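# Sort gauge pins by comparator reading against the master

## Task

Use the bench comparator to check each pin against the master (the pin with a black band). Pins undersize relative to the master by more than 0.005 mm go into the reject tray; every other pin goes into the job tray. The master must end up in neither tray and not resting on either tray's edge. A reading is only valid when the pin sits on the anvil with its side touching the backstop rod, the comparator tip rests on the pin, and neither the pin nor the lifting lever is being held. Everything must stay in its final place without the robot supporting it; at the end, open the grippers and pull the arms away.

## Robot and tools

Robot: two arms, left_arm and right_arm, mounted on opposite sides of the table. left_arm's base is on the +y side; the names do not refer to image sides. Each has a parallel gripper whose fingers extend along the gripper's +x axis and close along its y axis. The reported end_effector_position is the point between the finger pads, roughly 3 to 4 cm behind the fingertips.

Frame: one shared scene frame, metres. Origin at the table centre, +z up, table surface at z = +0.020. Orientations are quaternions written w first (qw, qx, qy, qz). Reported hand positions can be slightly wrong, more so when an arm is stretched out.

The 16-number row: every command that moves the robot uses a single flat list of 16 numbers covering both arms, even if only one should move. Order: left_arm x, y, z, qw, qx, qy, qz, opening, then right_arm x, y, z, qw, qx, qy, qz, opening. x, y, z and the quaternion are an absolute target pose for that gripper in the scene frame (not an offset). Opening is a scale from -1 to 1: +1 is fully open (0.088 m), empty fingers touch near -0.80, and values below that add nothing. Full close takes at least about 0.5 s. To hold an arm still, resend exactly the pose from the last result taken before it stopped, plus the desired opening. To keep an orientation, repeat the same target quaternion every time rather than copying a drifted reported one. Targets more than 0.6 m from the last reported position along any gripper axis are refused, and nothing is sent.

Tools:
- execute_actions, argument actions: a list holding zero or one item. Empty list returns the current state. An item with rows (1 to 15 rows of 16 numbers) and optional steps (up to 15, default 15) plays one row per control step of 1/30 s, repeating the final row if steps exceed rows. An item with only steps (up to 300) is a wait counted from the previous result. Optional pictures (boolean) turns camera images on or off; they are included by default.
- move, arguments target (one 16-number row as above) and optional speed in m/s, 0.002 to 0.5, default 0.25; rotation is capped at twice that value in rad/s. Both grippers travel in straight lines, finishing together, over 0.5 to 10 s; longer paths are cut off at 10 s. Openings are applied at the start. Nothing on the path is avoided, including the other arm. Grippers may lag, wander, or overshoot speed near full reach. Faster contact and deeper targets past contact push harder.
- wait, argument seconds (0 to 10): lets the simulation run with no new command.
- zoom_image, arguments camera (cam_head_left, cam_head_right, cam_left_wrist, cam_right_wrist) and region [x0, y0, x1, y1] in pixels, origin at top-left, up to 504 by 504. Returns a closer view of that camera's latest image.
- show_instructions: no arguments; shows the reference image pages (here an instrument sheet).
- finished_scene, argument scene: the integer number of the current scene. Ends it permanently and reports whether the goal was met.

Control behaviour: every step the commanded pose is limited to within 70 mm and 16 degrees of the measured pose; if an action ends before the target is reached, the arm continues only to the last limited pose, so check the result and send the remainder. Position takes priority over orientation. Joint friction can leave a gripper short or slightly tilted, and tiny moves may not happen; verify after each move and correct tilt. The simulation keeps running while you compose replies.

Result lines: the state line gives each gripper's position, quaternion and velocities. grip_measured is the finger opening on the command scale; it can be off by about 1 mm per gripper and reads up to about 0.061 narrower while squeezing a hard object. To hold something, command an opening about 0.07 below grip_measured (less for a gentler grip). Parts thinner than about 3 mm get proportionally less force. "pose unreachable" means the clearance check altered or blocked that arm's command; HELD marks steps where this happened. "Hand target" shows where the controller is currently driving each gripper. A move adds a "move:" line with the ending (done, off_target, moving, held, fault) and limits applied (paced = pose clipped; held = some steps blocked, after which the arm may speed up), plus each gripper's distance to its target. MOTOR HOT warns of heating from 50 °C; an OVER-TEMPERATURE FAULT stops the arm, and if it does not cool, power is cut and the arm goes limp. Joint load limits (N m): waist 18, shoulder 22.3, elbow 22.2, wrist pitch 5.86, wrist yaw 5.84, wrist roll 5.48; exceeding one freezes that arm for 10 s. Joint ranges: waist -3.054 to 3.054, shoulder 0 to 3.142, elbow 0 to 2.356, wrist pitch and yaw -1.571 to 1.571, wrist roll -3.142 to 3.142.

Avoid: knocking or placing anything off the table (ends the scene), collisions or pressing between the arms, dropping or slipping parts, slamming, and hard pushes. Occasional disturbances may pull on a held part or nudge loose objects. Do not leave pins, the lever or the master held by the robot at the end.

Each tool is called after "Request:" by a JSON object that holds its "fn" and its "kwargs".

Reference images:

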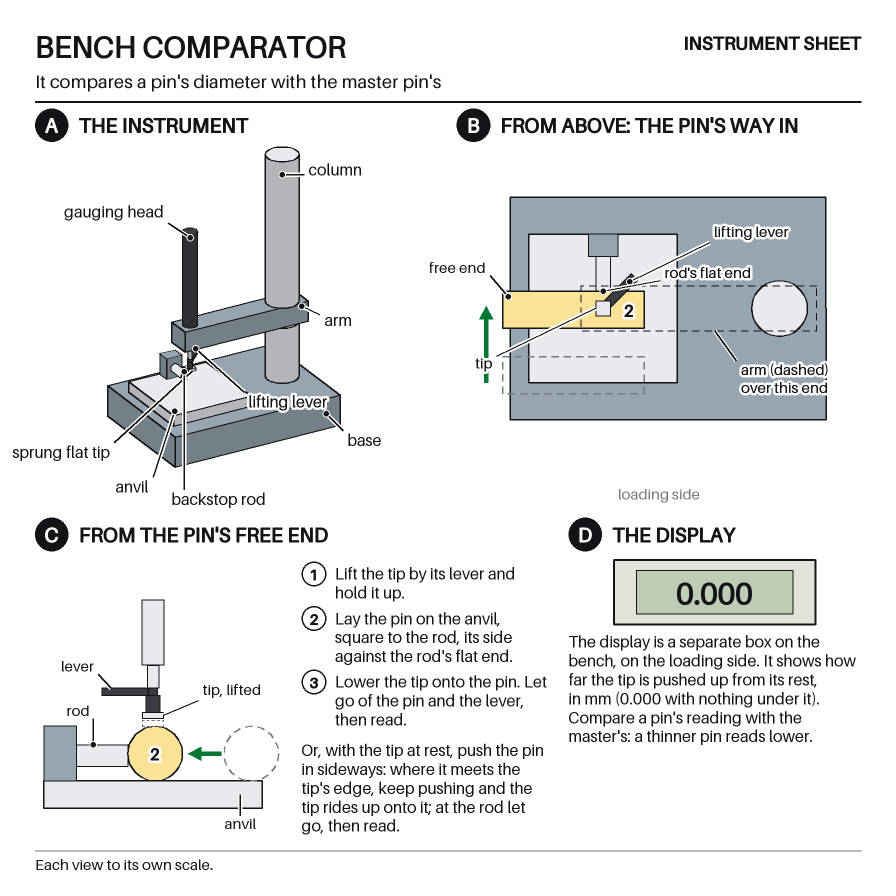

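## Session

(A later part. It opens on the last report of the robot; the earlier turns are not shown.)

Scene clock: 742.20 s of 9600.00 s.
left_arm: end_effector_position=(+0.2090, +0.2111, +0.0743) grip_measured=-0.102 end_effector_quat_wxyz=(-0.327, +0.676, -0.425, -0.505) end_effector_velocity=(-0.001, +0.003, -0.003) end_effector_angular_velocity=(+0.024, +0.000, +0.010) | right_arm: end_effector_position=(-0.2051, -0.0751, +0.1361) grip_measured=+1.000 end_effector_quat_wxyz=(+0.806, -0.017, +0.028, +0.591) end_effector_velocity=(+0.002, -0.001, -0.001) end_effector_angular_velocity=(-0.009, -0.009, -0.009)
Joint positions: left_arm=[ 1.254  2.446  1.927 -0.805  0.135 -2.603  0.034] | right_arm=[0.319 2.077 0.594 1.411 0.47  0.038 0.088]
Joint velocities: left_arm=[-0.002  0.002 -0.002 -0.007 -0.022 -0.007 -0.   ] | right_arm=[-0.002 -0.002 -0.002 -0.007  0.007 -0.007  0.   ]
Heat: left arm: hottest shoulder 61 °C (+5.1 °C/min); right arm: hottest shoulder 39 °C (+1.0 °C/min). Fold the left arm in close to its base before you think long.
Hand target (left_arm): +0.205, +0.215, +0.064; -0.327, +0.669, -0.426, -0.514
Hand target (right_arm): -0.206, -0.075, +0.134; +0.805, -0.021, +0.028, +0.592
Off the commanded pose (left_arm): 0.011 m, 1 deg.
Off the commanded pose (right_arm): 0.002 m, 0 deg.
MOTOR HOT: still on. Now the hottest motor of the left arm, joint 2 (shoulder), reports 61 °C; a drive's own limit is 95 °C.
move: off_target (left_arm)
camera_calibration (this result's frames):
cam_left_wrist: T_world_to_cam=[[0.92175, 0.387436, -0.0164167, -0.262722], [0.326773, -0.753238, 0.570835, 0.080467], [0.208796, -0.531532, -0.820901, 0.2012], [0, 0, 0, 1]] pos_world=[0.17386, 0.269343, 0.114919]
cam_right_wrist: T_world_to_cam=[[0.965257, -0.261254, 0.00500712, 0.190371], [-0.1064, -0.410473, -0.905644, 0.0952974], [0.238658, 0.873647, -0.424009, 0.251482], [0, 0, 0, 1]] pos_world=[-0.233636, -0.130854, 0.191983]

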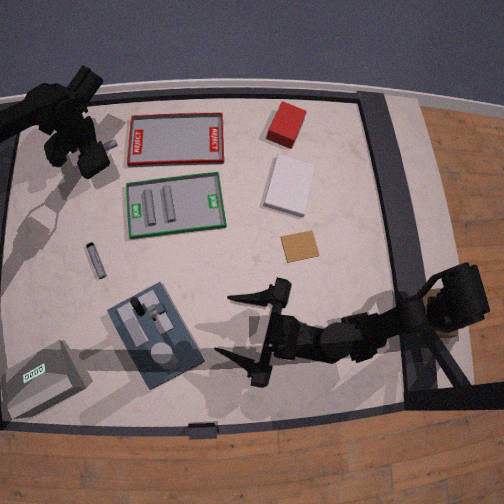

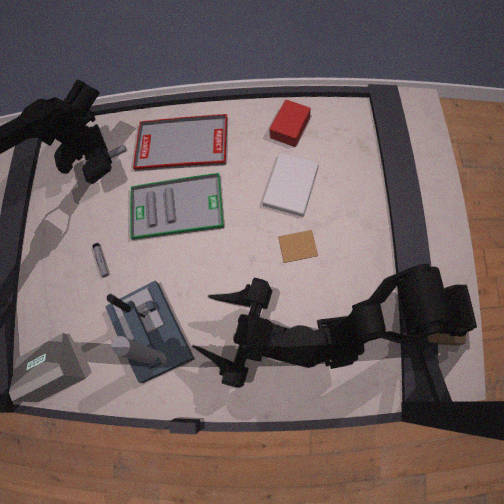

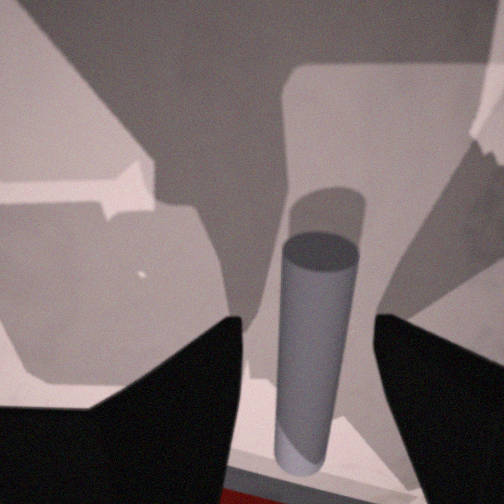

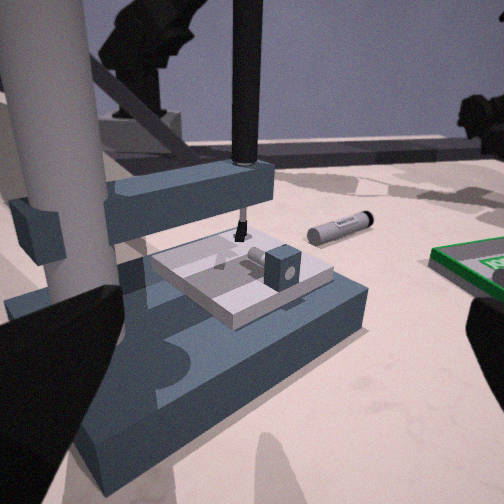

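Good alignment. Close gently.

Request:
{"fn": "execute_actions", "kwargs": {"actions": [{"rows": [[0.2055, 0.2145, 0.0642, 0.3271, -0.6691, 0.4263, 0.5134, -0.2, -0.206, -0.075, 0.134, 0.8054, -0.0207, 0.0281, 0.5916, 1.0],[0.2055, 0.2145, 0.0642, 0.3271, -0.6691, 0.4263, 0.5134, -0.25, -0.206, -0.075, 0.134, 0.8054, -0.0207, 0.0281, 0.5916, 1.0],[0.2055, 0.2145, 0.0642, 0.3271, -0.6691, 0.4263, 0.5134, -0.3, -0.206, -0.075, 0.134, 0.8054, -0.0207, 0.0281, 0.5916, 1.0],[0.2055, 0.2145, 0.0642, 0.3271, -0.6691, 0.4263, 0.5134, -0.34, -0.206, -0.075, 0.134, 0.8054, -0.0207, 0.0281, 0.5916, 1.0],[0.2055, 0.2145, 0.0642, 0.3271, -0.6691, 0.4263, 0.5134, -0.38, -0.206, -0.075, 0.134, 0.8054, -0.0207, 0.0281, 0.5916, 1.0],[0.2055, 0.2145, 0.0642, 0.3271, -0.6691, 0.4263, 0.5134, -0.41, -0.206, -0.075, 0.134, 0.8054, -0.0207, 0.0281, 0.5916, 1.0],[0.2055, 0.2145, 0.0642, 0.3271, -0.6691, 0.4263, 0.5134, -0.43, -0.206, -0.075, 0.134, 0.8054, -0.0207, 0.0281, 0.5916, 1.0],[0.2055, 0.2145, 0.0642, 0.3271, -0.6691, 0.4263, 0.5134, -0.45, -0.206, -0.075, 0.134, 0.8054, -0.0207, 0.0281, 0.5916, 1.0],[0.2055, 0.2145, 0.0642, 0.3271, -0.6691, 0.4263, 0.5134, -0.47, -0.206, -0.075, 0.134, 0.8054, -0.0207, 0.0281, 0.5916, 1.0],[0.2055, 0.2145, 0.0642, 0.3271, -0.6691, 0.4263, 0.5134, -0.49, -0.206, -0.075, 0.134, 0.8054, -0.0207, 0.0281, 0.5916, 1.0],[0.2055, 0.2145, 0.0642, 0.3271, -0.6691, 0.4263, 0.5134, -0.52, -0.206, -0.075, 0.134, 0.8054, -0.0207, 0.0281, 0.5916, 1.0],[0.2055, 0.2145, 0.0642, 0.3271, -0.6691, 0.4263, 0.5134, -0.55, -0.206, -0.075, 0.134, 0.8054, -0.0207, 0.0281, 0.5916, 1.0],[0.2055, 0.2145, 0.0642, 0.3271, -0.6691, 0.4263, 0.5134, -0.58, -0.206, -0.075, 0.134, 0.8054, -0.0207, 0.0281, 0.5916, 1.0],[0.2055, 0.2145, 0.0642, 0.3271, -0.6691, 0.4263, 0.5134, -0.62, -0.206, -0.075, 0.134, 0.8054, -0.0207, 0.0281, 0.5916, 1.0]], "steps": 15}], "pictures": false}}

Request:
{"fn": "move", "kwargs": {"target": [0.195, 0.222, 0.125, 0.3271, -0.6691, 0.4263, 0.5134, -0.62, -0.206, -0.075, 0.134, 0.8054, -0.0207, 0.0281, 0.5916, 1.0], "speed": 0.05}}

Scene clock: 750.57 s of 9600.00 s.
left_arm: end_effector_position=(+0.2089, +0.2111, +0.0742) grip_measured=-0.536 end_effector_quat_wxyz=(-0.327, +0.676, -0.425, -0.505) end_effector_velocity=(-0.003, +0.002, -0.001) end_effector_angular_velocity=(+0.012, +0.008, +0.006) | right_arm: end_effector_position=(-0.2051, -0.0751, +0.1361) grip_measured=+1.000 end_effector_quat_wxyz=(+0.806, -0.017, +0.028, +0.591) end_effector_velocity=(+0.000, +0.001, +0.004) end_effector_angular_velocity=(+0.010, -0.003, +0.015)
Joint positions: left_arm=[ 1.254  2.446  1.927 -0.805  0.136 -2.603  0.013] | right_arm=[0.319 2.077 0.594 1.411 0.47  0.038 0.088]
Joint velocities: left_arm=[-0.002 -0.002 -0.007 -0.007 -0.007 -0.007  0.   ] | right_arm=[-0.007 -0.007 -0.002  0.007 -0.022 -0.007  0.   ]
Heat: left arm: hottest shoulder 61 °C (+4.0 °C/min); right arm: hottest shoulder 39 °C (+1.0 °C/min). Fold the left arm in close to its base before you think long.
Hand target (left_arm): +0.205, +0.215, +0.064; -0.327, +0.669, -0.426, -0.514
Hand target (right_arm): -0.206, -0.075, +0.134; +0.805, -0.021, +0.028, +0.592
Off the commanded pose (left_arm): 0.011 m, 1 deg.
Off the commanded pose (right_arm): 0.002 m, 0 deg.
MOTOR HOT: still on. Now the hottest motor of the left arm, joint 2 (shoulder), reports 61 °C; a drive's own limit is 95 °C.
Steps of this call (steps 1 to 90: nothing new was sent; then 4.87 s passed at rest; steps 91 to 105: all 15 steps of this action). Readings (end_effector_position):
91: left_arm (+0.2089, +0.2112, +0.0742) | right_arm (-0.2051, -0.0751, +0.1361)
92: left_arm (+0.2090, +0.2111, +0.0742) | right_arm (-0.2051, -0.0751, +0.1361)
94: left_arm (+0.2090, +0.2111, +0.0742) | right_arm (-0.2051, -0.0751, +0.1361)
98: left_arm (+0.2090, +0.2111, +0.0742) | right_arm (-0.2051, -0.0751, +0.1361)
105: the state above

Scene clock: 752.20 s of 9600.00 s.
left_arm: end_effector_position=(+0.1909, +0.2233, +0.1124) grip_measured=-0.536 end_effector_quat_wxyz=(-0.327, +0.661, -0.425, -0.525) end_effector_velocity=(-0.003, +0.007, -0.002) end_effector_angular_velocity=(+0.032, +0.012, +0.014) | right_arm: end_effector_position=(-0.2051, -0.0751, +0.1361) grip_measured=+1.000 end_effector_quat_wxyz=(+0.806, -0.017, +0.028, +0.591) end_effector_velocity=(-0.004, +0.000, -0.001) end_effector_angular_velocity=(-0.005, +0.007, +0.024)
Joint positions: left_arm=[ 1.255  2.354  1.927 -0.948  0.136 -2.602  0.013] | right_arm=[0.319 2.077 0.594 1.411 0.47  0.038 0.088]
Joint velocities: left_arm=[ 0.002 -0.002 -0.007 -0.022 -0.022 -0.007 -0.   ] | right_arm=[ 0.002 -0.002 -0.002 -0.007 -0.022  0.007  0.   ]
Heat: left arm: hottest shoulder 61 °C (+4.1 °C/min); right arm: hottest shoulder 39 °C (+1.0 °C/min). Fold the left arm in close to its base before you think long.
Hand target (left_arm): +0.195, +0.222, +0.125; -0.327, +0.669, -0.426, -0.513
Hand target (right_arm): -0.206, -0.075, +0.134; +0.805, -0.021, +0.028, +0.592
Off the commanded pose (left_arm): 0.013 m, 2 deg.
Off the commanded pose (right_arm): 0.002 m, 0 deg.
MOTOR HOT: still on. Now the hottest motor of the left arm, joint 2 (shoulder), reports 61 °C; a drive's own limit is 95 °C.
move: off_target (left_arm)
camera_calibration (this result's frames):
cam_left_wrist: T_world_to_cam=[[0.920618, 0.387886, -0.0447938, -0.246858], [0.349908, -0.76864, 0.535497, 0.076815], [0.173282, -0.508662, -0.843349, 0.246951], [0, 0, 0, 1]] pos_world=[0.157592, 0.280411, 0.156074]
cam_right_wrist: T_world_to_cam=[[0.965257, -0.261254, 0.00500712, 0.190371], [-0.1064, -0.410473, -0.905644, 0.0952974], [0.238658, 0.873647, -0.424009, 0.251482], [0, 0, 0, 1]] pos_world=[-0.233636, -0.130854, 0.191983]

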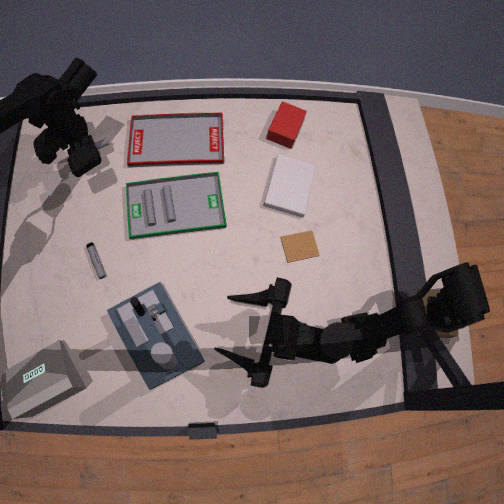

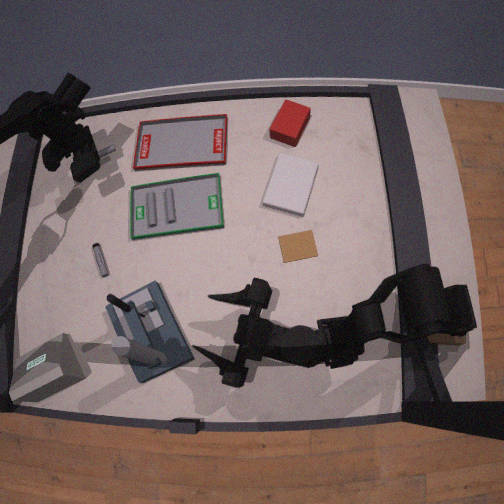

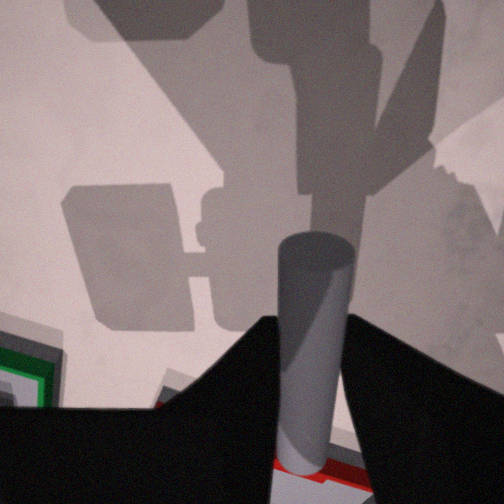

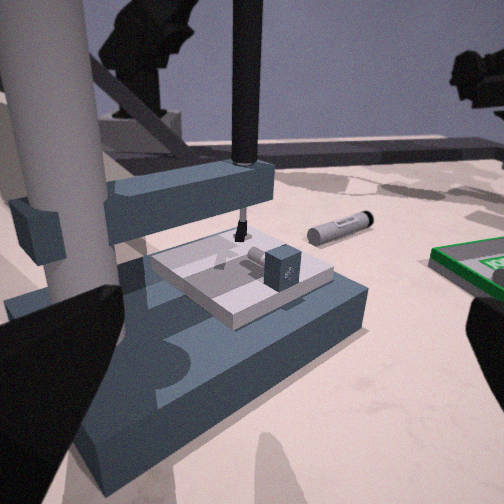

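Pin A is held. Carry to the comparator approach pose.

Request:
{"fn": "move", "kwargs": {"target": [-0.140, 0.170, 0.135, 0.5932, -0.1785, 0.7730, 0.1369, -0.62, -0.206, -0.075, 0.134, 0.8054, -0.0207, 0.0281, 0.5916, 1.0], "speed": 0.2}}

Request:
{"fn": "move", "kwargs": {"target": [-0.1394, 0.1215, 0.113, 0.5932, -0.1785, 0.7730, 0.1369, -0.62, -0.206, -0.075, 0.134, 0.8054, -0.0207, 0.0281, 0.5916, 1.0], "speed": 0.04}}

Scene clock: 759.73 s of 9600.00 s.
left_arm: end_effector_position=(-0.1374, +0.1669, +0.1311) grip_measured=-0.536 end_effector_quat_wxyz=(-0.594, +0.180, -0.772, -0.140) end_effector_velocity=(-0.003, +0.003, -0.001) end_effector_angular_velocity=(+0.008, +0.010, -0.010) | right_arm: end_effector_position=(-0.2051, -0.0751, +0.1361) grip_measured=+1.000 end_effector_quat_wxyz=(+0.806, -0.017, +0.028, +0.591) end_effector_velocity=(-0.000, +0.001, +0.000) end_effector_angular_velocity=(-0.005, -0.007, +0.005)
Joint positions: left_arm=[ 0.588  1.911  1.307 -0.933  0.256 -1.711  0.013] | right_arm=[0.319 2.077 0.594 1.411 0.47  0.038 0.088]
Joint velocities: left_arm=[-0.002 -0.002 -0.007 -0.007  0.007  0.007 -0.   ] | right_arm=[-0.002 -0.002  0.002 -0.007 -0.007 -0.007  0.   ]
Heat: left arm: hottest shoulder 63 °C (+6.0 °C/min); right arm: hottest shoulder 39 °C (+0.0 °C/min). Fold the left arm in close to its base before you think long.
Hand target (left_arm): -0.140, +0.169, +0.134; +0.593, -0.179, +0.773, +0.136
Hand target (right_arm): -0.206, -0.075, +0.134; +0.805, -0.021, +0.028, +0.592
Off the commanded pose (left_arm): 0.006 m, 0 deg.
Off the commanded pose (right_arm): 0.002 m, 0 deg.
MOTOR HOT: still on. Now the hottest motor of the left arm, joint 2 (shoulder), reports 63 °C; a drive's own limit is 95 °C.
After step 90, 0.23 s passed at rest.
move: done
camera_calibration (this result's frames):
cam_left_wrist: T_world_to_cam=[[0.408433, -0.912235, -0.031775, 0.223017], [-0.752945, -0.356385, 0.553231, -0.0843669], [-0.516, -0.202033, -0.832422, 0.143559], [0, 0, 0, 1]] pos_world=[-0.0805344, 0.20238, 0.173263]
cam_right_wrist: T_world_to_cam=[[0.965257, -0.261254, 0.00500712, 0.190371], [-0.1064, -0.410473, -0.905644, 0.0952974], [0.238658, 0.873647, -0.424009, 0.251482], [0, 0, 0, 1]] pos_world=[-0.233636, -0.130854, 0.191983]

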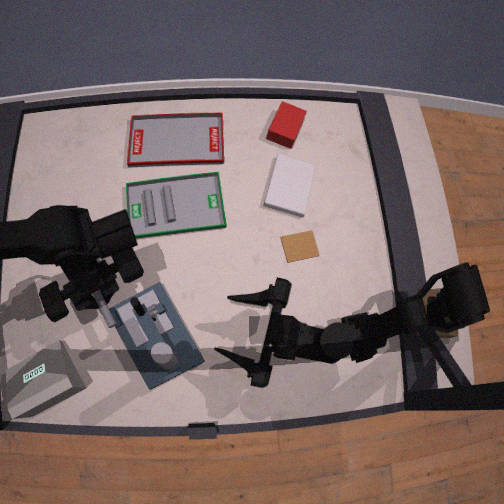

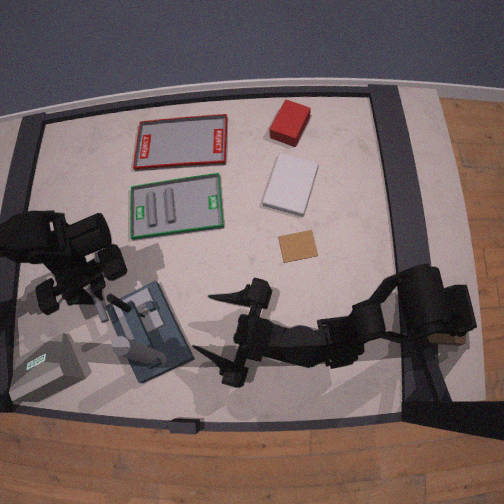

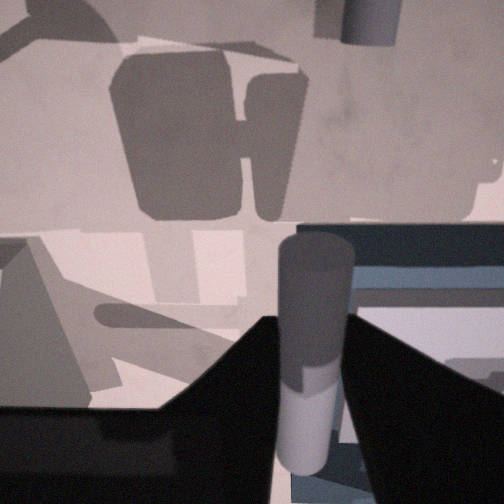

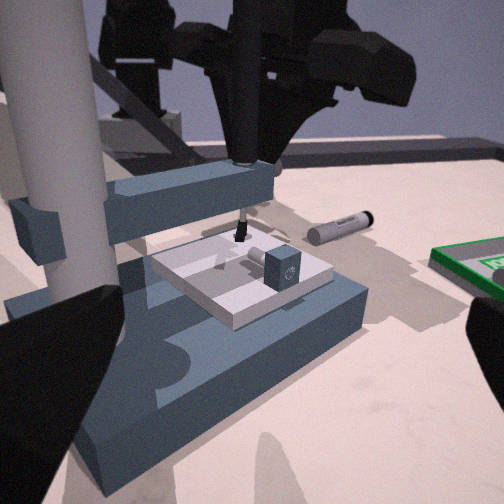

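Scene clock: 761.30 s of 9600.00 s.
left_arm: end_effector_position=(-0.1390, +0.1255, +0.1143) grip_measured=-0.536 end_effector_quat_wxyz=(-0.594, +0.178, -0.773, -0.137) end_effector_velocity=(+0.000, -0.000, +0.001) end_effector_angular_velocity=(+0.003, -0.007, -0.009) | right_arm: end_effector_position=(-0.2051, -0.0751, +0.1361) grip_measured=+1.000 end_effector_quat_wxyz=(+0.806, -0.017, +0.028, +0.591) end_effector_velocity=(+0.000, -0.000, -0.001) end_effector_angular_velocity=(-0.010, -0.008, +0.005)
Joint positions: left_arm=[ 0.551  2.07   1.469 -0.927  0.256 -1.742  0.013] | right_arm=[0.319 2.077 0.594 1.411 0.47  0.038 0.088]
Joint velocities: left_arm=[-0.002  0.002  0.007 -0.007 -0.007  0.007  0.   ] | right_arm=[-0.002 -0.002 -0.002 -0.007 -0.007 -0.007  0.   ]
Heat: left arm: hottest shoulder 62 °C (+5.1 °C/min); right arm: hottest shoulder 39 °C (+0.0 °C/min). Fold the left arm in close to its base before you think long.
Hand target (left_arm): -0.139, +0.121, +0.113; +0.593, -0.179, +0.773, +0.137
Hand target (right_arm): -0.206, -0.075, +0.134; +0.805, -0.021, +0.028, +0.592
Off the commanded pose (left_arm): 0.004 m, 0 deg.
Off the commanded pose (right_arm): 0.002 m, 0 deg.
MOTOR HOT: still on. Now the hottest motor of the left arm, joint 2 (shoulder), reports 62 °C; a drive's own limit is 95 °C.
move: done
camera_calibration (this result's frames):
cam_left_wrist: T_world_to_cam=[[0.401522, -0.915309, -0.0314485, 0.184778], [-0.755069, -0.350271, 0.554239, -0.092242], [-0.518315, -0.198793, -0.831764, 0.11962], [0, 0, 0, 1]] pos_world=[-0.0818408, 0.160599, 0.15643]
cam_right_wrist: T_world_to_cam=[[0.965257, -0.261254, 0.00500712, 0.190371], [-0.1064, -0.410473, -0.905644, 0.0952974], [0.238658, 0.873647, -0.424009, 0.251482], [0, 0, 0, 1]] pos_world=[-0.233636, -0.130854, 0.191983]

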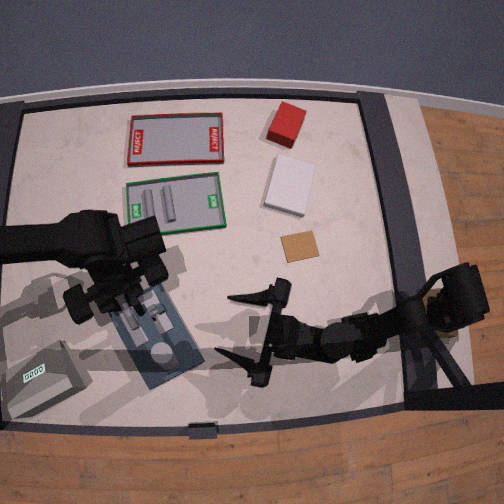

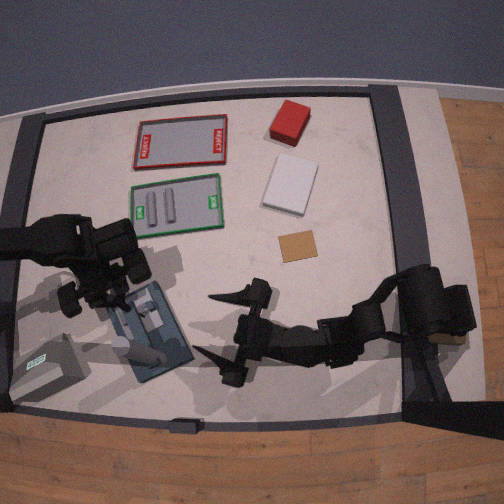

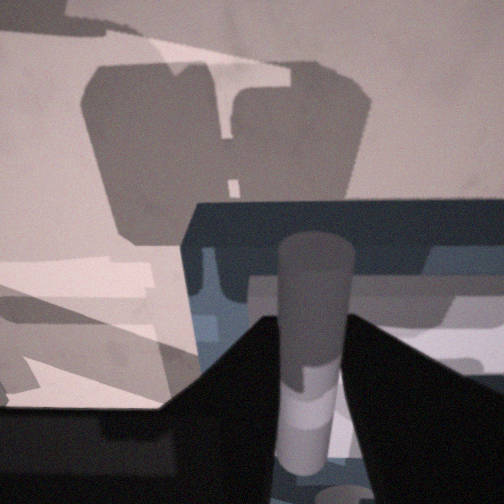

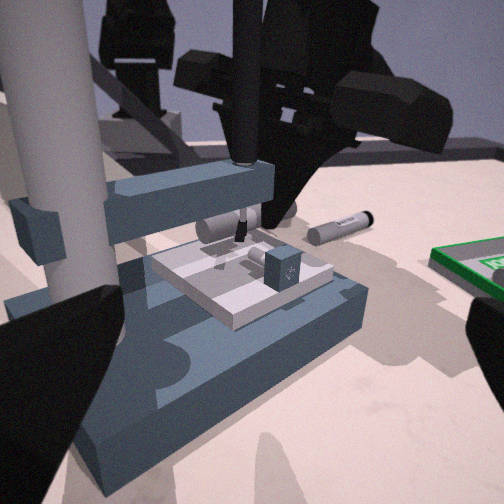

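Request:
{"fn": "move", "kwargs": {"target": [-0.1375, 0.1175, 0.1065, 0.5932, -0.1785, 0.7730, 0.1369, -0.62, -0.206, -0.075, 0.134, 0.8054, -0.0207, 0.0281, 0.5916, 1.0], "speed": 0.01}}

Request:
{"fn": "move", "kwargs": {"target": [-0.1335, 0.109, 0.1052, 0.5932, -0.1785, 0.7730, 0.1369, -0.62, -0.206, -0.075, 0.134, 0.8054, -0.0207, 0.0281, 0.5916, 1.0], "speed": 0.01}}

Scene clock: 765.23 s of 9600.00 s.
left_arm: end_effector_position=(-0.1378, +0.1215, +0.1085) grip_measured=-0.536 end_effector_quat_wxyz=(-0.594, +0.177, -0.773, -0.138) end_effector_velocity=(-0.002, -0.001, -0.001) end_effector_angular_velocity=(+0.001, +0.009, +0.018) | right_arm: end_effector_position=(-0.2051, -0.0751, +0.1361) grip_measured=+1.000 end_effector_quat_wxyz=(+0.806, -0.017, +0.028, +0.591) end_effector_velocity=(-0.002, +0.001, +0.002) end_effector_angular_velocity=(+0.009, +0.010, +0.019)
Joint positions: left_arm=[ 0.551  2.094  1.481 -0.916  0.256 -1.742  0.013] | right_arm=[0.319 2.077 0.594 1.411 0.47  0.038 0.088]
Joint velocities: left_arm=[-0.002  0.002 -0.002  0.007  0.007 -0.022 -0.   ] | right_arm=[-0.002 -0.002 -0.002  0.007 -0.022  0.007  0.   ]
Heat: left arm: hottest shoulder 61 °C (+2.0 °C/min); right arm: hottest shoulder 39 °C (+0.0 °C/min). Fold the left arm in close to its base before you think long.
Hand target (left_arm): -0.137, +0.118, +0.107; +0.593, -0.179, +0.773, +0.137
Hand target (right_arm): -0.206, -0.075, +0.134; +0.805, -0.021, +0.028, +0.592
Off the commanded pose (left_arm): 0.004 m, 0 deg.
Off the commanded pose (right_arm): 0.002 m, 0 deg.
MOTOR HOT: still on. Now the hottest motor of the left arm, joint 2 (shoulder), reports 61 °C; a drive's own limit is 95 °C.
move: done
camera_calibration (this result's frames):
cam_left_wrist: T_world_to_cam=[[0.401515, -0.915286, -0.0322051, 0.180497], [-0.754949, -0.350677, 0.554146, -0.0894382], [-0.518495, -0.198184, -0.831797, 0.114478], [0, 0, 0, 1]] pos_world=[-0.0806375, 0.15653, 0.150597]
cam_right_wrist: T_world_to_cam=[[0.965257, -0.261254, 0.00500712, 0.190371], [-0.1064, -0.410473, -0.905644, 0.0952974], [0.238658, 0.873647, -0.424009, 0.251482], [0, 0, 0, 1]] pos_world=[-0.233636, -0.130854, 0.191983]

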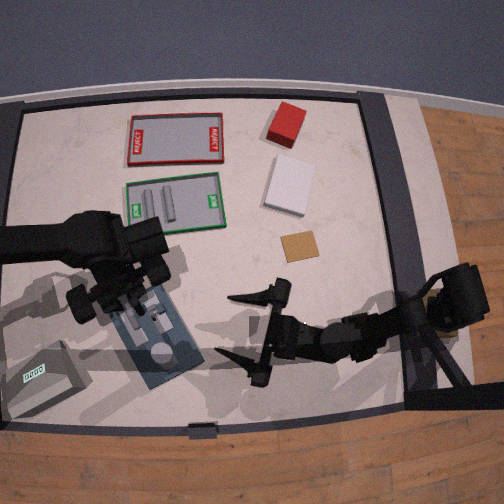

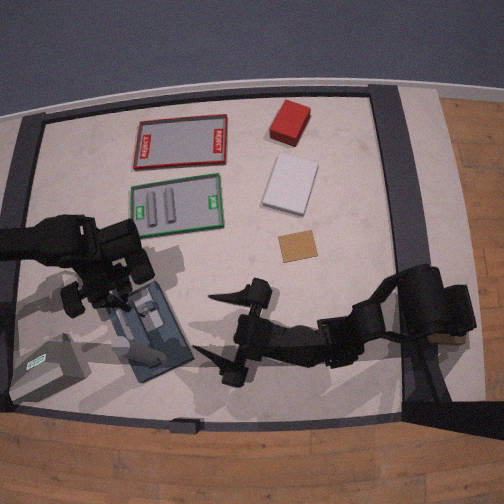

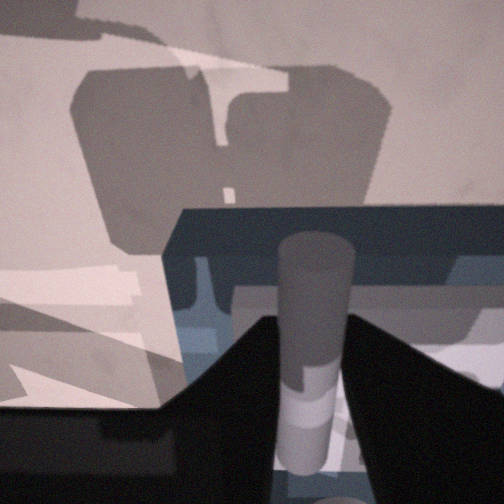

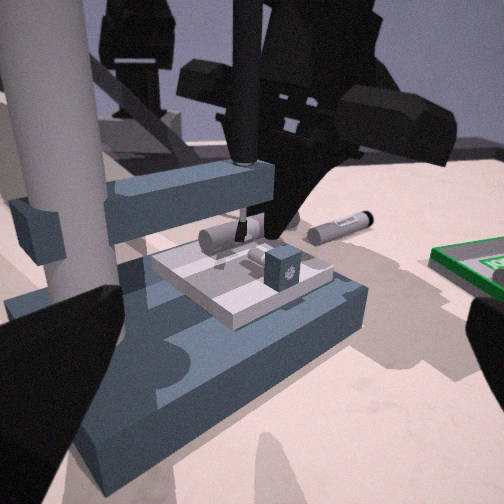

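Scene clock: 766.80 s of 9600.00 s.
left_arm: end_effector_position=(-0.1348, +0.1112, +0.1086) grip_measured=-0.536 end_effector_quat_wxyz=(-0.594, +0.180, -0.772, -0.135) end_effector_velocity=(-0.002, -0.001, +0.001) end_effector_angular_velocity=(+0.005, +0.010, +0.018) | right_arm: end_effector_position=(-0.2051, -0.0751, +0.1361) grip_measured=+1.000 end_effector_quat_wxyz=(+0.806, -0.017, +0.028, +0.591) end_effector_velocity=(-0.002, -0.001, -0.004) end_effector_angular_velocity=(-0.024, -0.010, +0.010)
Joint positions: left_arm=[ 0.551  2.127  1.532 -0.927  0.256 -1.742  0.013] | right_arm=[0.319 2.077 0.594 1.411 0.47  0.038 0.088]
Joint velocities: left_arm=[-0.002  0.002  0.007 -0.007  0.007 -0.022  0.   ] | right_arm=[ 0.002 -0.002 -0.002 -0.022 -0.007 -0.007  0.   ]
Heat: left arm: hottest shoulder 60 °C (+0.0 °C/min); right arm: hottest shoulder 39 °C (+0.0 °C/min). Fold the left arm in close to its base before you think long.
Hand target (left_arm): -0.134, +0.109, +0.105; +0.593, -0.178, +0.773, +0.137
Hand target (right_arm): -0.206, -0.075, +0.134; +0.805, -0.021, +0.028, +0.592
Off the commanded pose (left_arm): 0.004 m, 0 deg.
Off the commanded pose (right_arm): 0.002 m, 0 deg.
MOTOR HOT: still on. Now the hottest motor of the left arm, joint 2 (shoulder), reports 60 °C; a drive's own limit is 95 °C.
move: done
camera_calibration (this result's frames):
cam_left_wrist: T_world_to_cam=[[0.401579, -0.915503, -0.0242606, 0.169001], [-0.756209, -0.346416, 0.555107, -0.0915992], [-0.516606, -0.204573, -0.831425, 0.115087], [0, 0, 0, 1]] pos_world=[-0.0776809, 0.146533, 0.150633]
cam_right_wrist: T_world_to_cam=[[0.965257, -0.261254, 0.00500712, 0.190371], [-0.1064, -0.410473, -0.905644, 0.0952974], [0.238658, 0.873647, -0.424009, 0.251482], [0, 0, 0, 1]] pos_world=[-0.233636, -0.130854, 0.191983]

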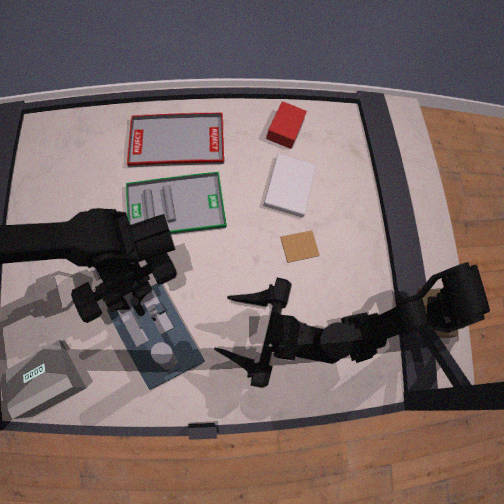

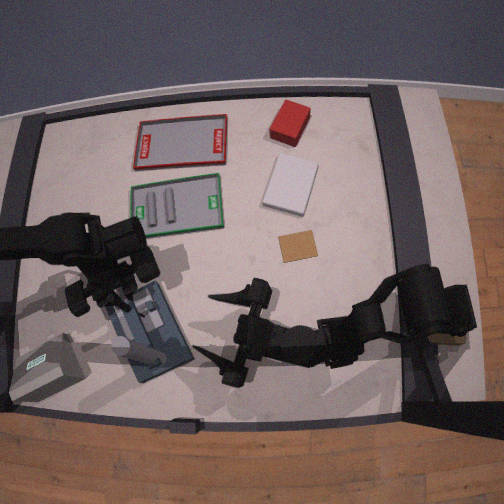

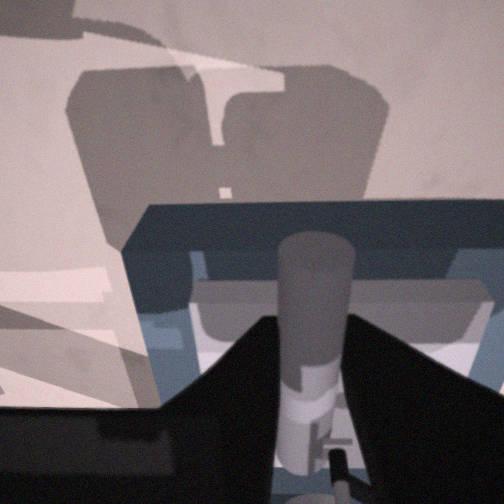

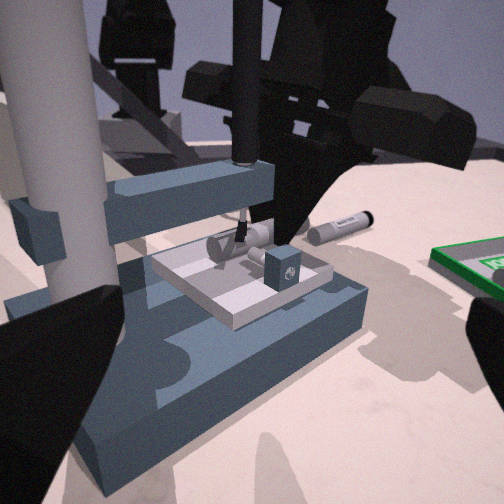

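Request:
{"fn": "move", "kwargs": {"target": [-0.1345, 0.110, 0.1065, 0.5932, -0.1785, 0.7730, 0.1369, -0.40, -0.206, -0.075, 0.134, 0.8054, -0.0207, 0.0281, 0.5916, 1.0], "speed": 0.01}}

Request:
{"fn": "move", "kwargs": {"target": [-0.1345, 0.110, 0.1065, 0.5932, -0.1785, 0.7730, 0.1369, -0.60, -0.206, -0.075, 0.134, 0.8054, -0.0207, 0.0281, 0.5916, 1.0], "speed": 0.01}}

Request:
{"fn": "move", "kwargs": {"target": [-0.1292, 0.0998, 0.1058, 0.5932, -0.1785, 0.7730, 0.1369, -0.60, -0.206, -0.075, 0.134, 0.8054, -0.0207, 0.0281, 0.5916, 1.0], "speed": 0.008}}

Scene clock: 772.83 s of 9600.00 s.
left_arm: end_effector_position=(-0.1348, +0.1111, +0.1085) grip_measured=-0.403 end_effector_quat_wxyz=(-0.594, +0.180, -0.772, -0.135) end_effector_velocity=(-0.002, +0.007, -0.002) end_effector_angular_velocity=(+0.034, -0.013, +0.001) | right_arm: end_effector_position=(-0.2051, -0.0751, +0.1361) grip_measured=+1.000 end_effector_quat_wxyz=(+0.806, -0.017, +0.028, +0.591) end_effector_velocity=(+0.002, -0.001, -0.001) end_effector_angular_velocity=(-0.005, +0.005, -0.010)
Joint positions: left_arm=[ 0.551  2.127  1.533 -0.927  0.256 -1.742  0.019] | right_arm=[0.319 2.077 0.594 1.411 0.47  0.038 0.088]
Joint velocities: left_arm=[-0.007 -0.002 -0.007 -0.022 -0.022 -0.007 -0.   ] | right_arm=[-0.002 -0.002 -0.002 -0.007  0.007  0.007  0.   ]
Heat: left arm: hottest shoulder 58 °C (-5.1 °C/min); right arm: hottest shoulder 39 °C (+0.0 °C/min). Fold the left arm in close to its base before you think long.
Hand target (left_arm): -0.135, +0.110, +0.106; +0.593, -0.178, +0.773, +0.137
Hand target (right_arm): -0.206, -0.075, +0.134; +0.805, -0.021, +0.028, +0.592
Off the commanded pose (left_arm): 0.002 m, 0 deg.
Off the commanded pose (right_arm): 0.002 m, 0 deg.
MOTOR HOT: still on. Now the hottest motor of the left arm, joint 2 (shoulder), reports 58 °C; a drive's own limit is 95 °C.
After step 90, 2.33 s passed at rest.
move: done
camera_calibration (this result's frames):
cam_left_wrist: T_world_to_cam=[[0.401576, -0.915494, -0.024639, 0.168949], [-0.756149, -0.346619, 0.555062, -0.091513], [-0.516696, -0.204269, -0.831444, 0.114947], [0, 0, 0, 1]] pos_world=[-0.0776509, 0.146431, 0.15053]
cam_right_wrist: T_world_to_cam=[[0.965257, -0.261254, 0.00500712, 0.190371], [-0.1064, -0.410473, -0.905644, 0.0952974], [0.238658, 0.873647, -0.424009, 0.251482], [0, 0, 0, 1]] pos_world=[-0.233636, -0.130854, 0.191983]

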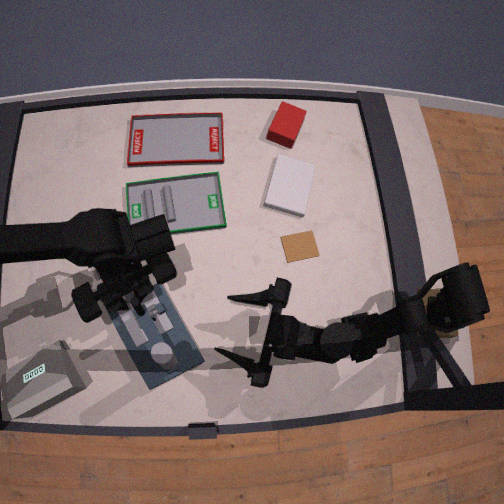

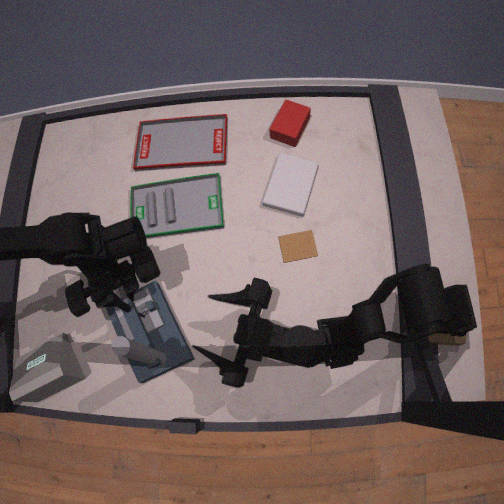

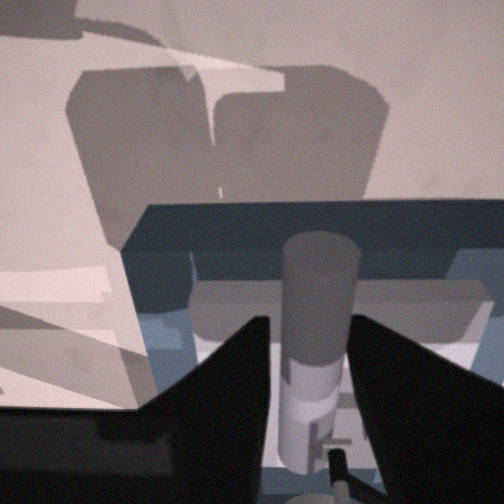

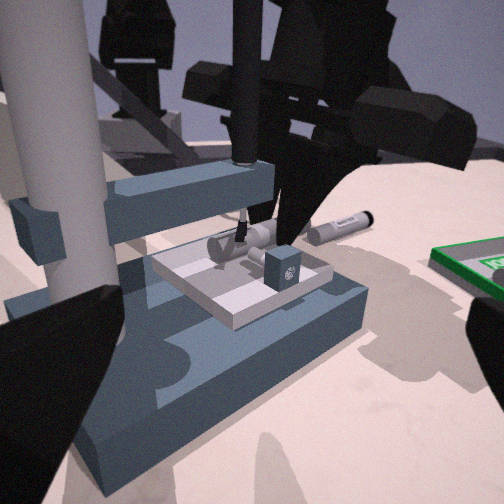

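Scene clock: 773.53 s of 9600.00 s.
left_arm: end_effector_position=(-0.1348, +0.1111, +0.1085) grip_measured=-0.534 end_effector_quat_wxyz=(-0.594, +0.180, -0.772, -0.135) end_effector_velocity=(+0.002, +0.001, +0.001) end_effector_angular_velocity=(+0.007, -0.021, -0.008) | right_arm: end_effector_position=(-0.2051, -0.0751, +0.1361) grip_measured=+1.000 end_effector_quat_wxyz=(+0.806, -0.017, +0.028, +0.591) end_effector_velocity=(+0.000, -0.002, -0.005) end_effector_angular_velocity=(-0.019, -0.009, +0.005)
Joint positions: left_arm=[ 0.551  2.127  1.533 -0.927  0.256 -1.742  0.013] | right_arm=[0.319 2.077 0.594 1.411 0.47  0.038 0.088]
Joint velocities: left_arm=[-0.002 -0.002  0.002 -0.007 -0.022  0.007 -0.   ] | right_arm=[-0.002  0.002 -0.007 -0.007 -0.007 -0.007  0.   ]
Heat: left arm: hottest shoulder 58 °C (-5.0 °C/min); right arm: hottest shoulder 39 °C (+0.0 °C/min). Fold the left arm in close to its base before you think long.
Hand target (left_arm): -0.134, +0.110, +0.107; +0.593, -0.179, +0.773, +0.137
Hand target (right_arm): -0.206, -0.075, +0.134; +0.805, -0.021, +0.028, +0.592
Off the commanded pose (left_arm): 0.002 m, 0 deg.
Off the commanded pose (right_arm): 0.002 m, 0 deg.
MOTOR HOT: still on. Now the hottest motor of the left arm, joint 2 (shoulder), reports 58 °C; a drive's own limit is 95 °C.
move: done
camera_calibration (this result's frames):
cam_left_wrist: T_world_to_cam=[[0.401574, -0.915485, -0.0250173, 0.169069], [-0.756089, -0.346822, 0.555017, -0.0914656], [-0.516786, -0.203965, -0.831463, 0.114903], [0, 0, 0, 1]] pos_world=[-0.0776694, 0.146494, 0.150532]
cam_right_wrist: T_world_to_cam=[[0.965257, -0.261254, 0.00500712, 0.190371], [-0.1064, -0.410473, -0.905644, 0.0952974], [0.238658, 0.873647, -0.424009, 0.251482], [0, 0, 0, 1]] pos_world=[-0.233636, -0.130854, 0.191983]

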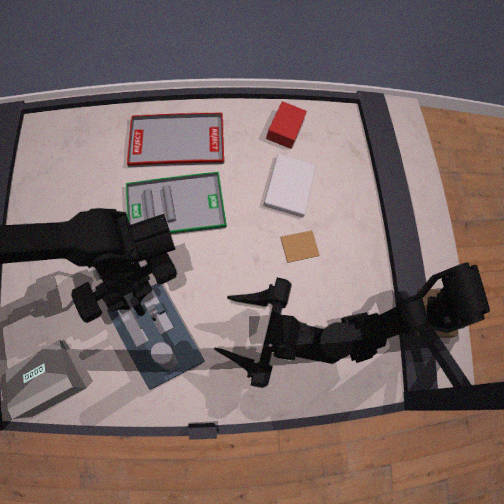

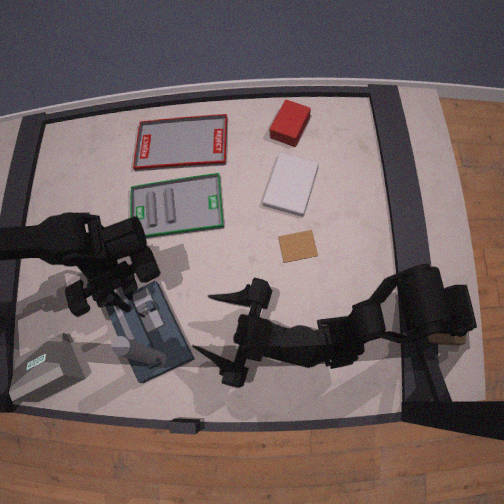

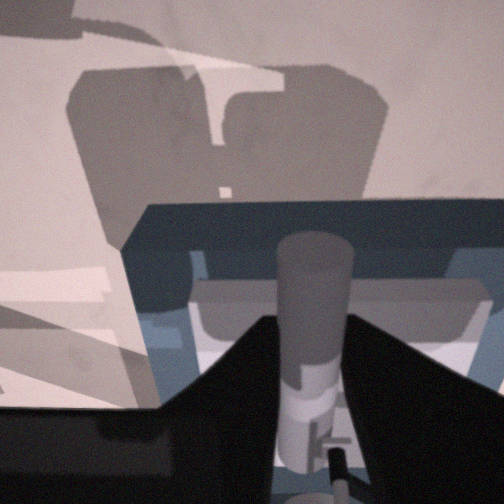

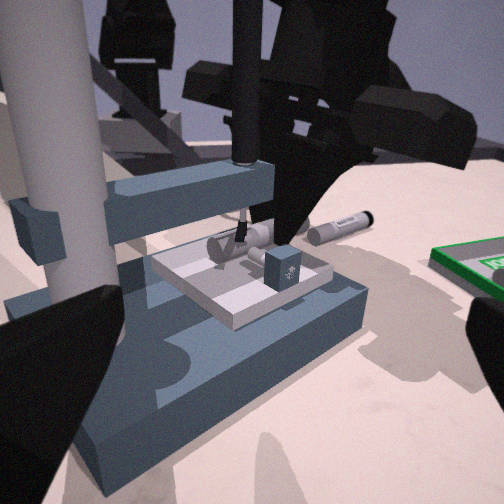

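Scene clock: 775.37 s of 9600.00 s.
left_arm: end_effector_position=(-0.1314, +0.1022, +0.1094) grip_measured=-0.534 end_effector_quat_wxyz=(-0.594, +0.179, -0.773, -0.135) end_effector_velocity=(+0.002, +0.002, -0.001) end_effector_angular_velocity=(+0.012, -0.020, -0.008) | right_arm: end_effector_position=(-0.2051, -0.0751, +0.1361) grip_measured=+1.000 end_effector_quat_wxyz=(+0.806, -0.017, +0.028, +0.591) end_effector_velocity=(+0.002, -0.001, +0.002) end_effector_angular_velocity=(+0.005, -0.006, -0.009)
Joint positions: left_arm=[ 0.553  2.162  1.592 -0.954  0.257 -1.741  0.013] | right_arm=[0.319 2.077 0.594 1.411 0.47  0.038 0.088]
Joint velocities: left_arm=[-0.002  0.002  0.002 -0.007 -0.022  0.007 -0.   ] | right_arm=[-0.002 -0.002 -0.002  0.007  0.007 -0.007  0.   ]
Heat: left arm: hottest shoulder 58 °C (-6.0 °C/min); right arm: hottest shoulder 39 °C (+0.0 °C/min). Fold the left arm in close to its base before you think long.
Hand target (left_arm): -0.129, +0.100, +0.106; +0.593, -0.179, +0.773, +0.137
Hand target (right_arm): -0.206, -0.075, +0.134; +0.805, -0.021, +0.028, +0.592
Off the commanded pose (left_arm): 0.005 m, 0 deg.
Off the commanded pose (right_arm): 0.002 m, 0 deg.
MOTOR HOT: still on. Now the hottest motor of the left arm, joint 2 (shoulder), reports 58 °C; a drive's own limit is 95 °C.
move: done
camera_calibration (this result's frames):
cam_left_wrist: T_world_to_cam=[[0.401937, -0.915293, -0.0261853, 0.159695], [-0.755601, -0.347693, 0.555137, -0.0923539], [-0.517218, -0.203345, -0.831346, 0.115473], [0, 0, 0, 1]] pos_world=[-0.0742451, 0.137537, 0.151449]
cam_right_wrist: T_world_to_cam=[[0.965257, -0.261254, 0.00500712, 0.190371], [-0.1064, -0.410473, -0.905644, 0.0952974], [0.238658, 0.873647, -0.424009, 0.251482], [0, 0, 0, 1]] pos_world=[-0.233636, -0.130854, 0.191983]

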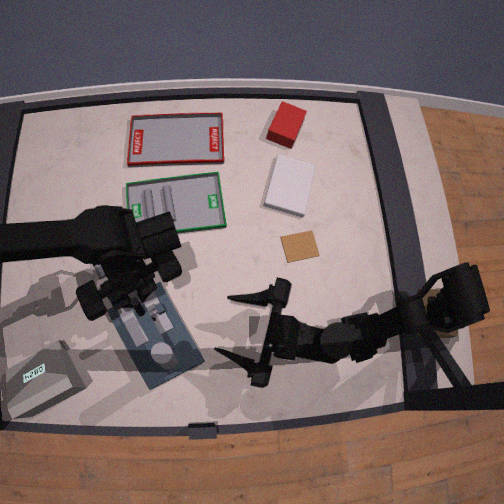

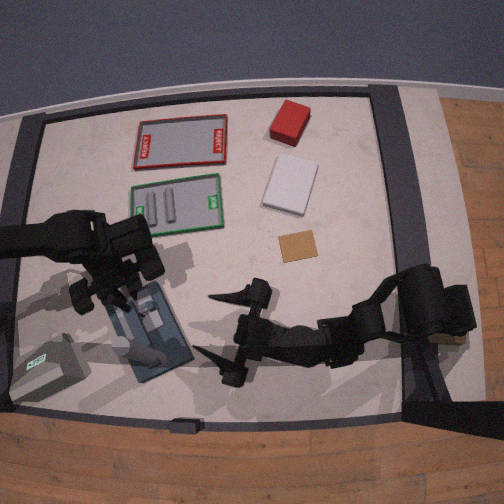

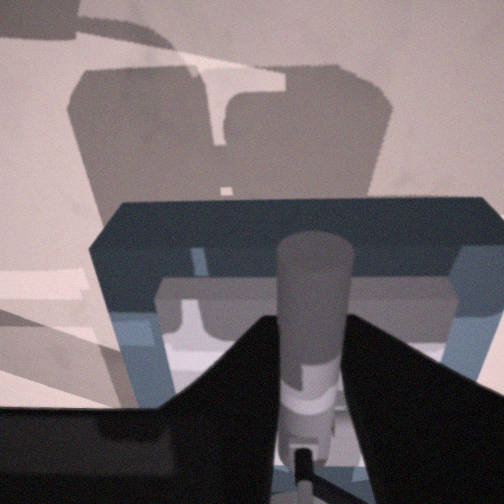

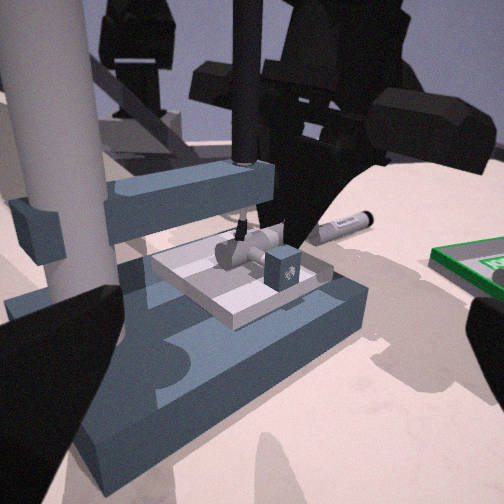

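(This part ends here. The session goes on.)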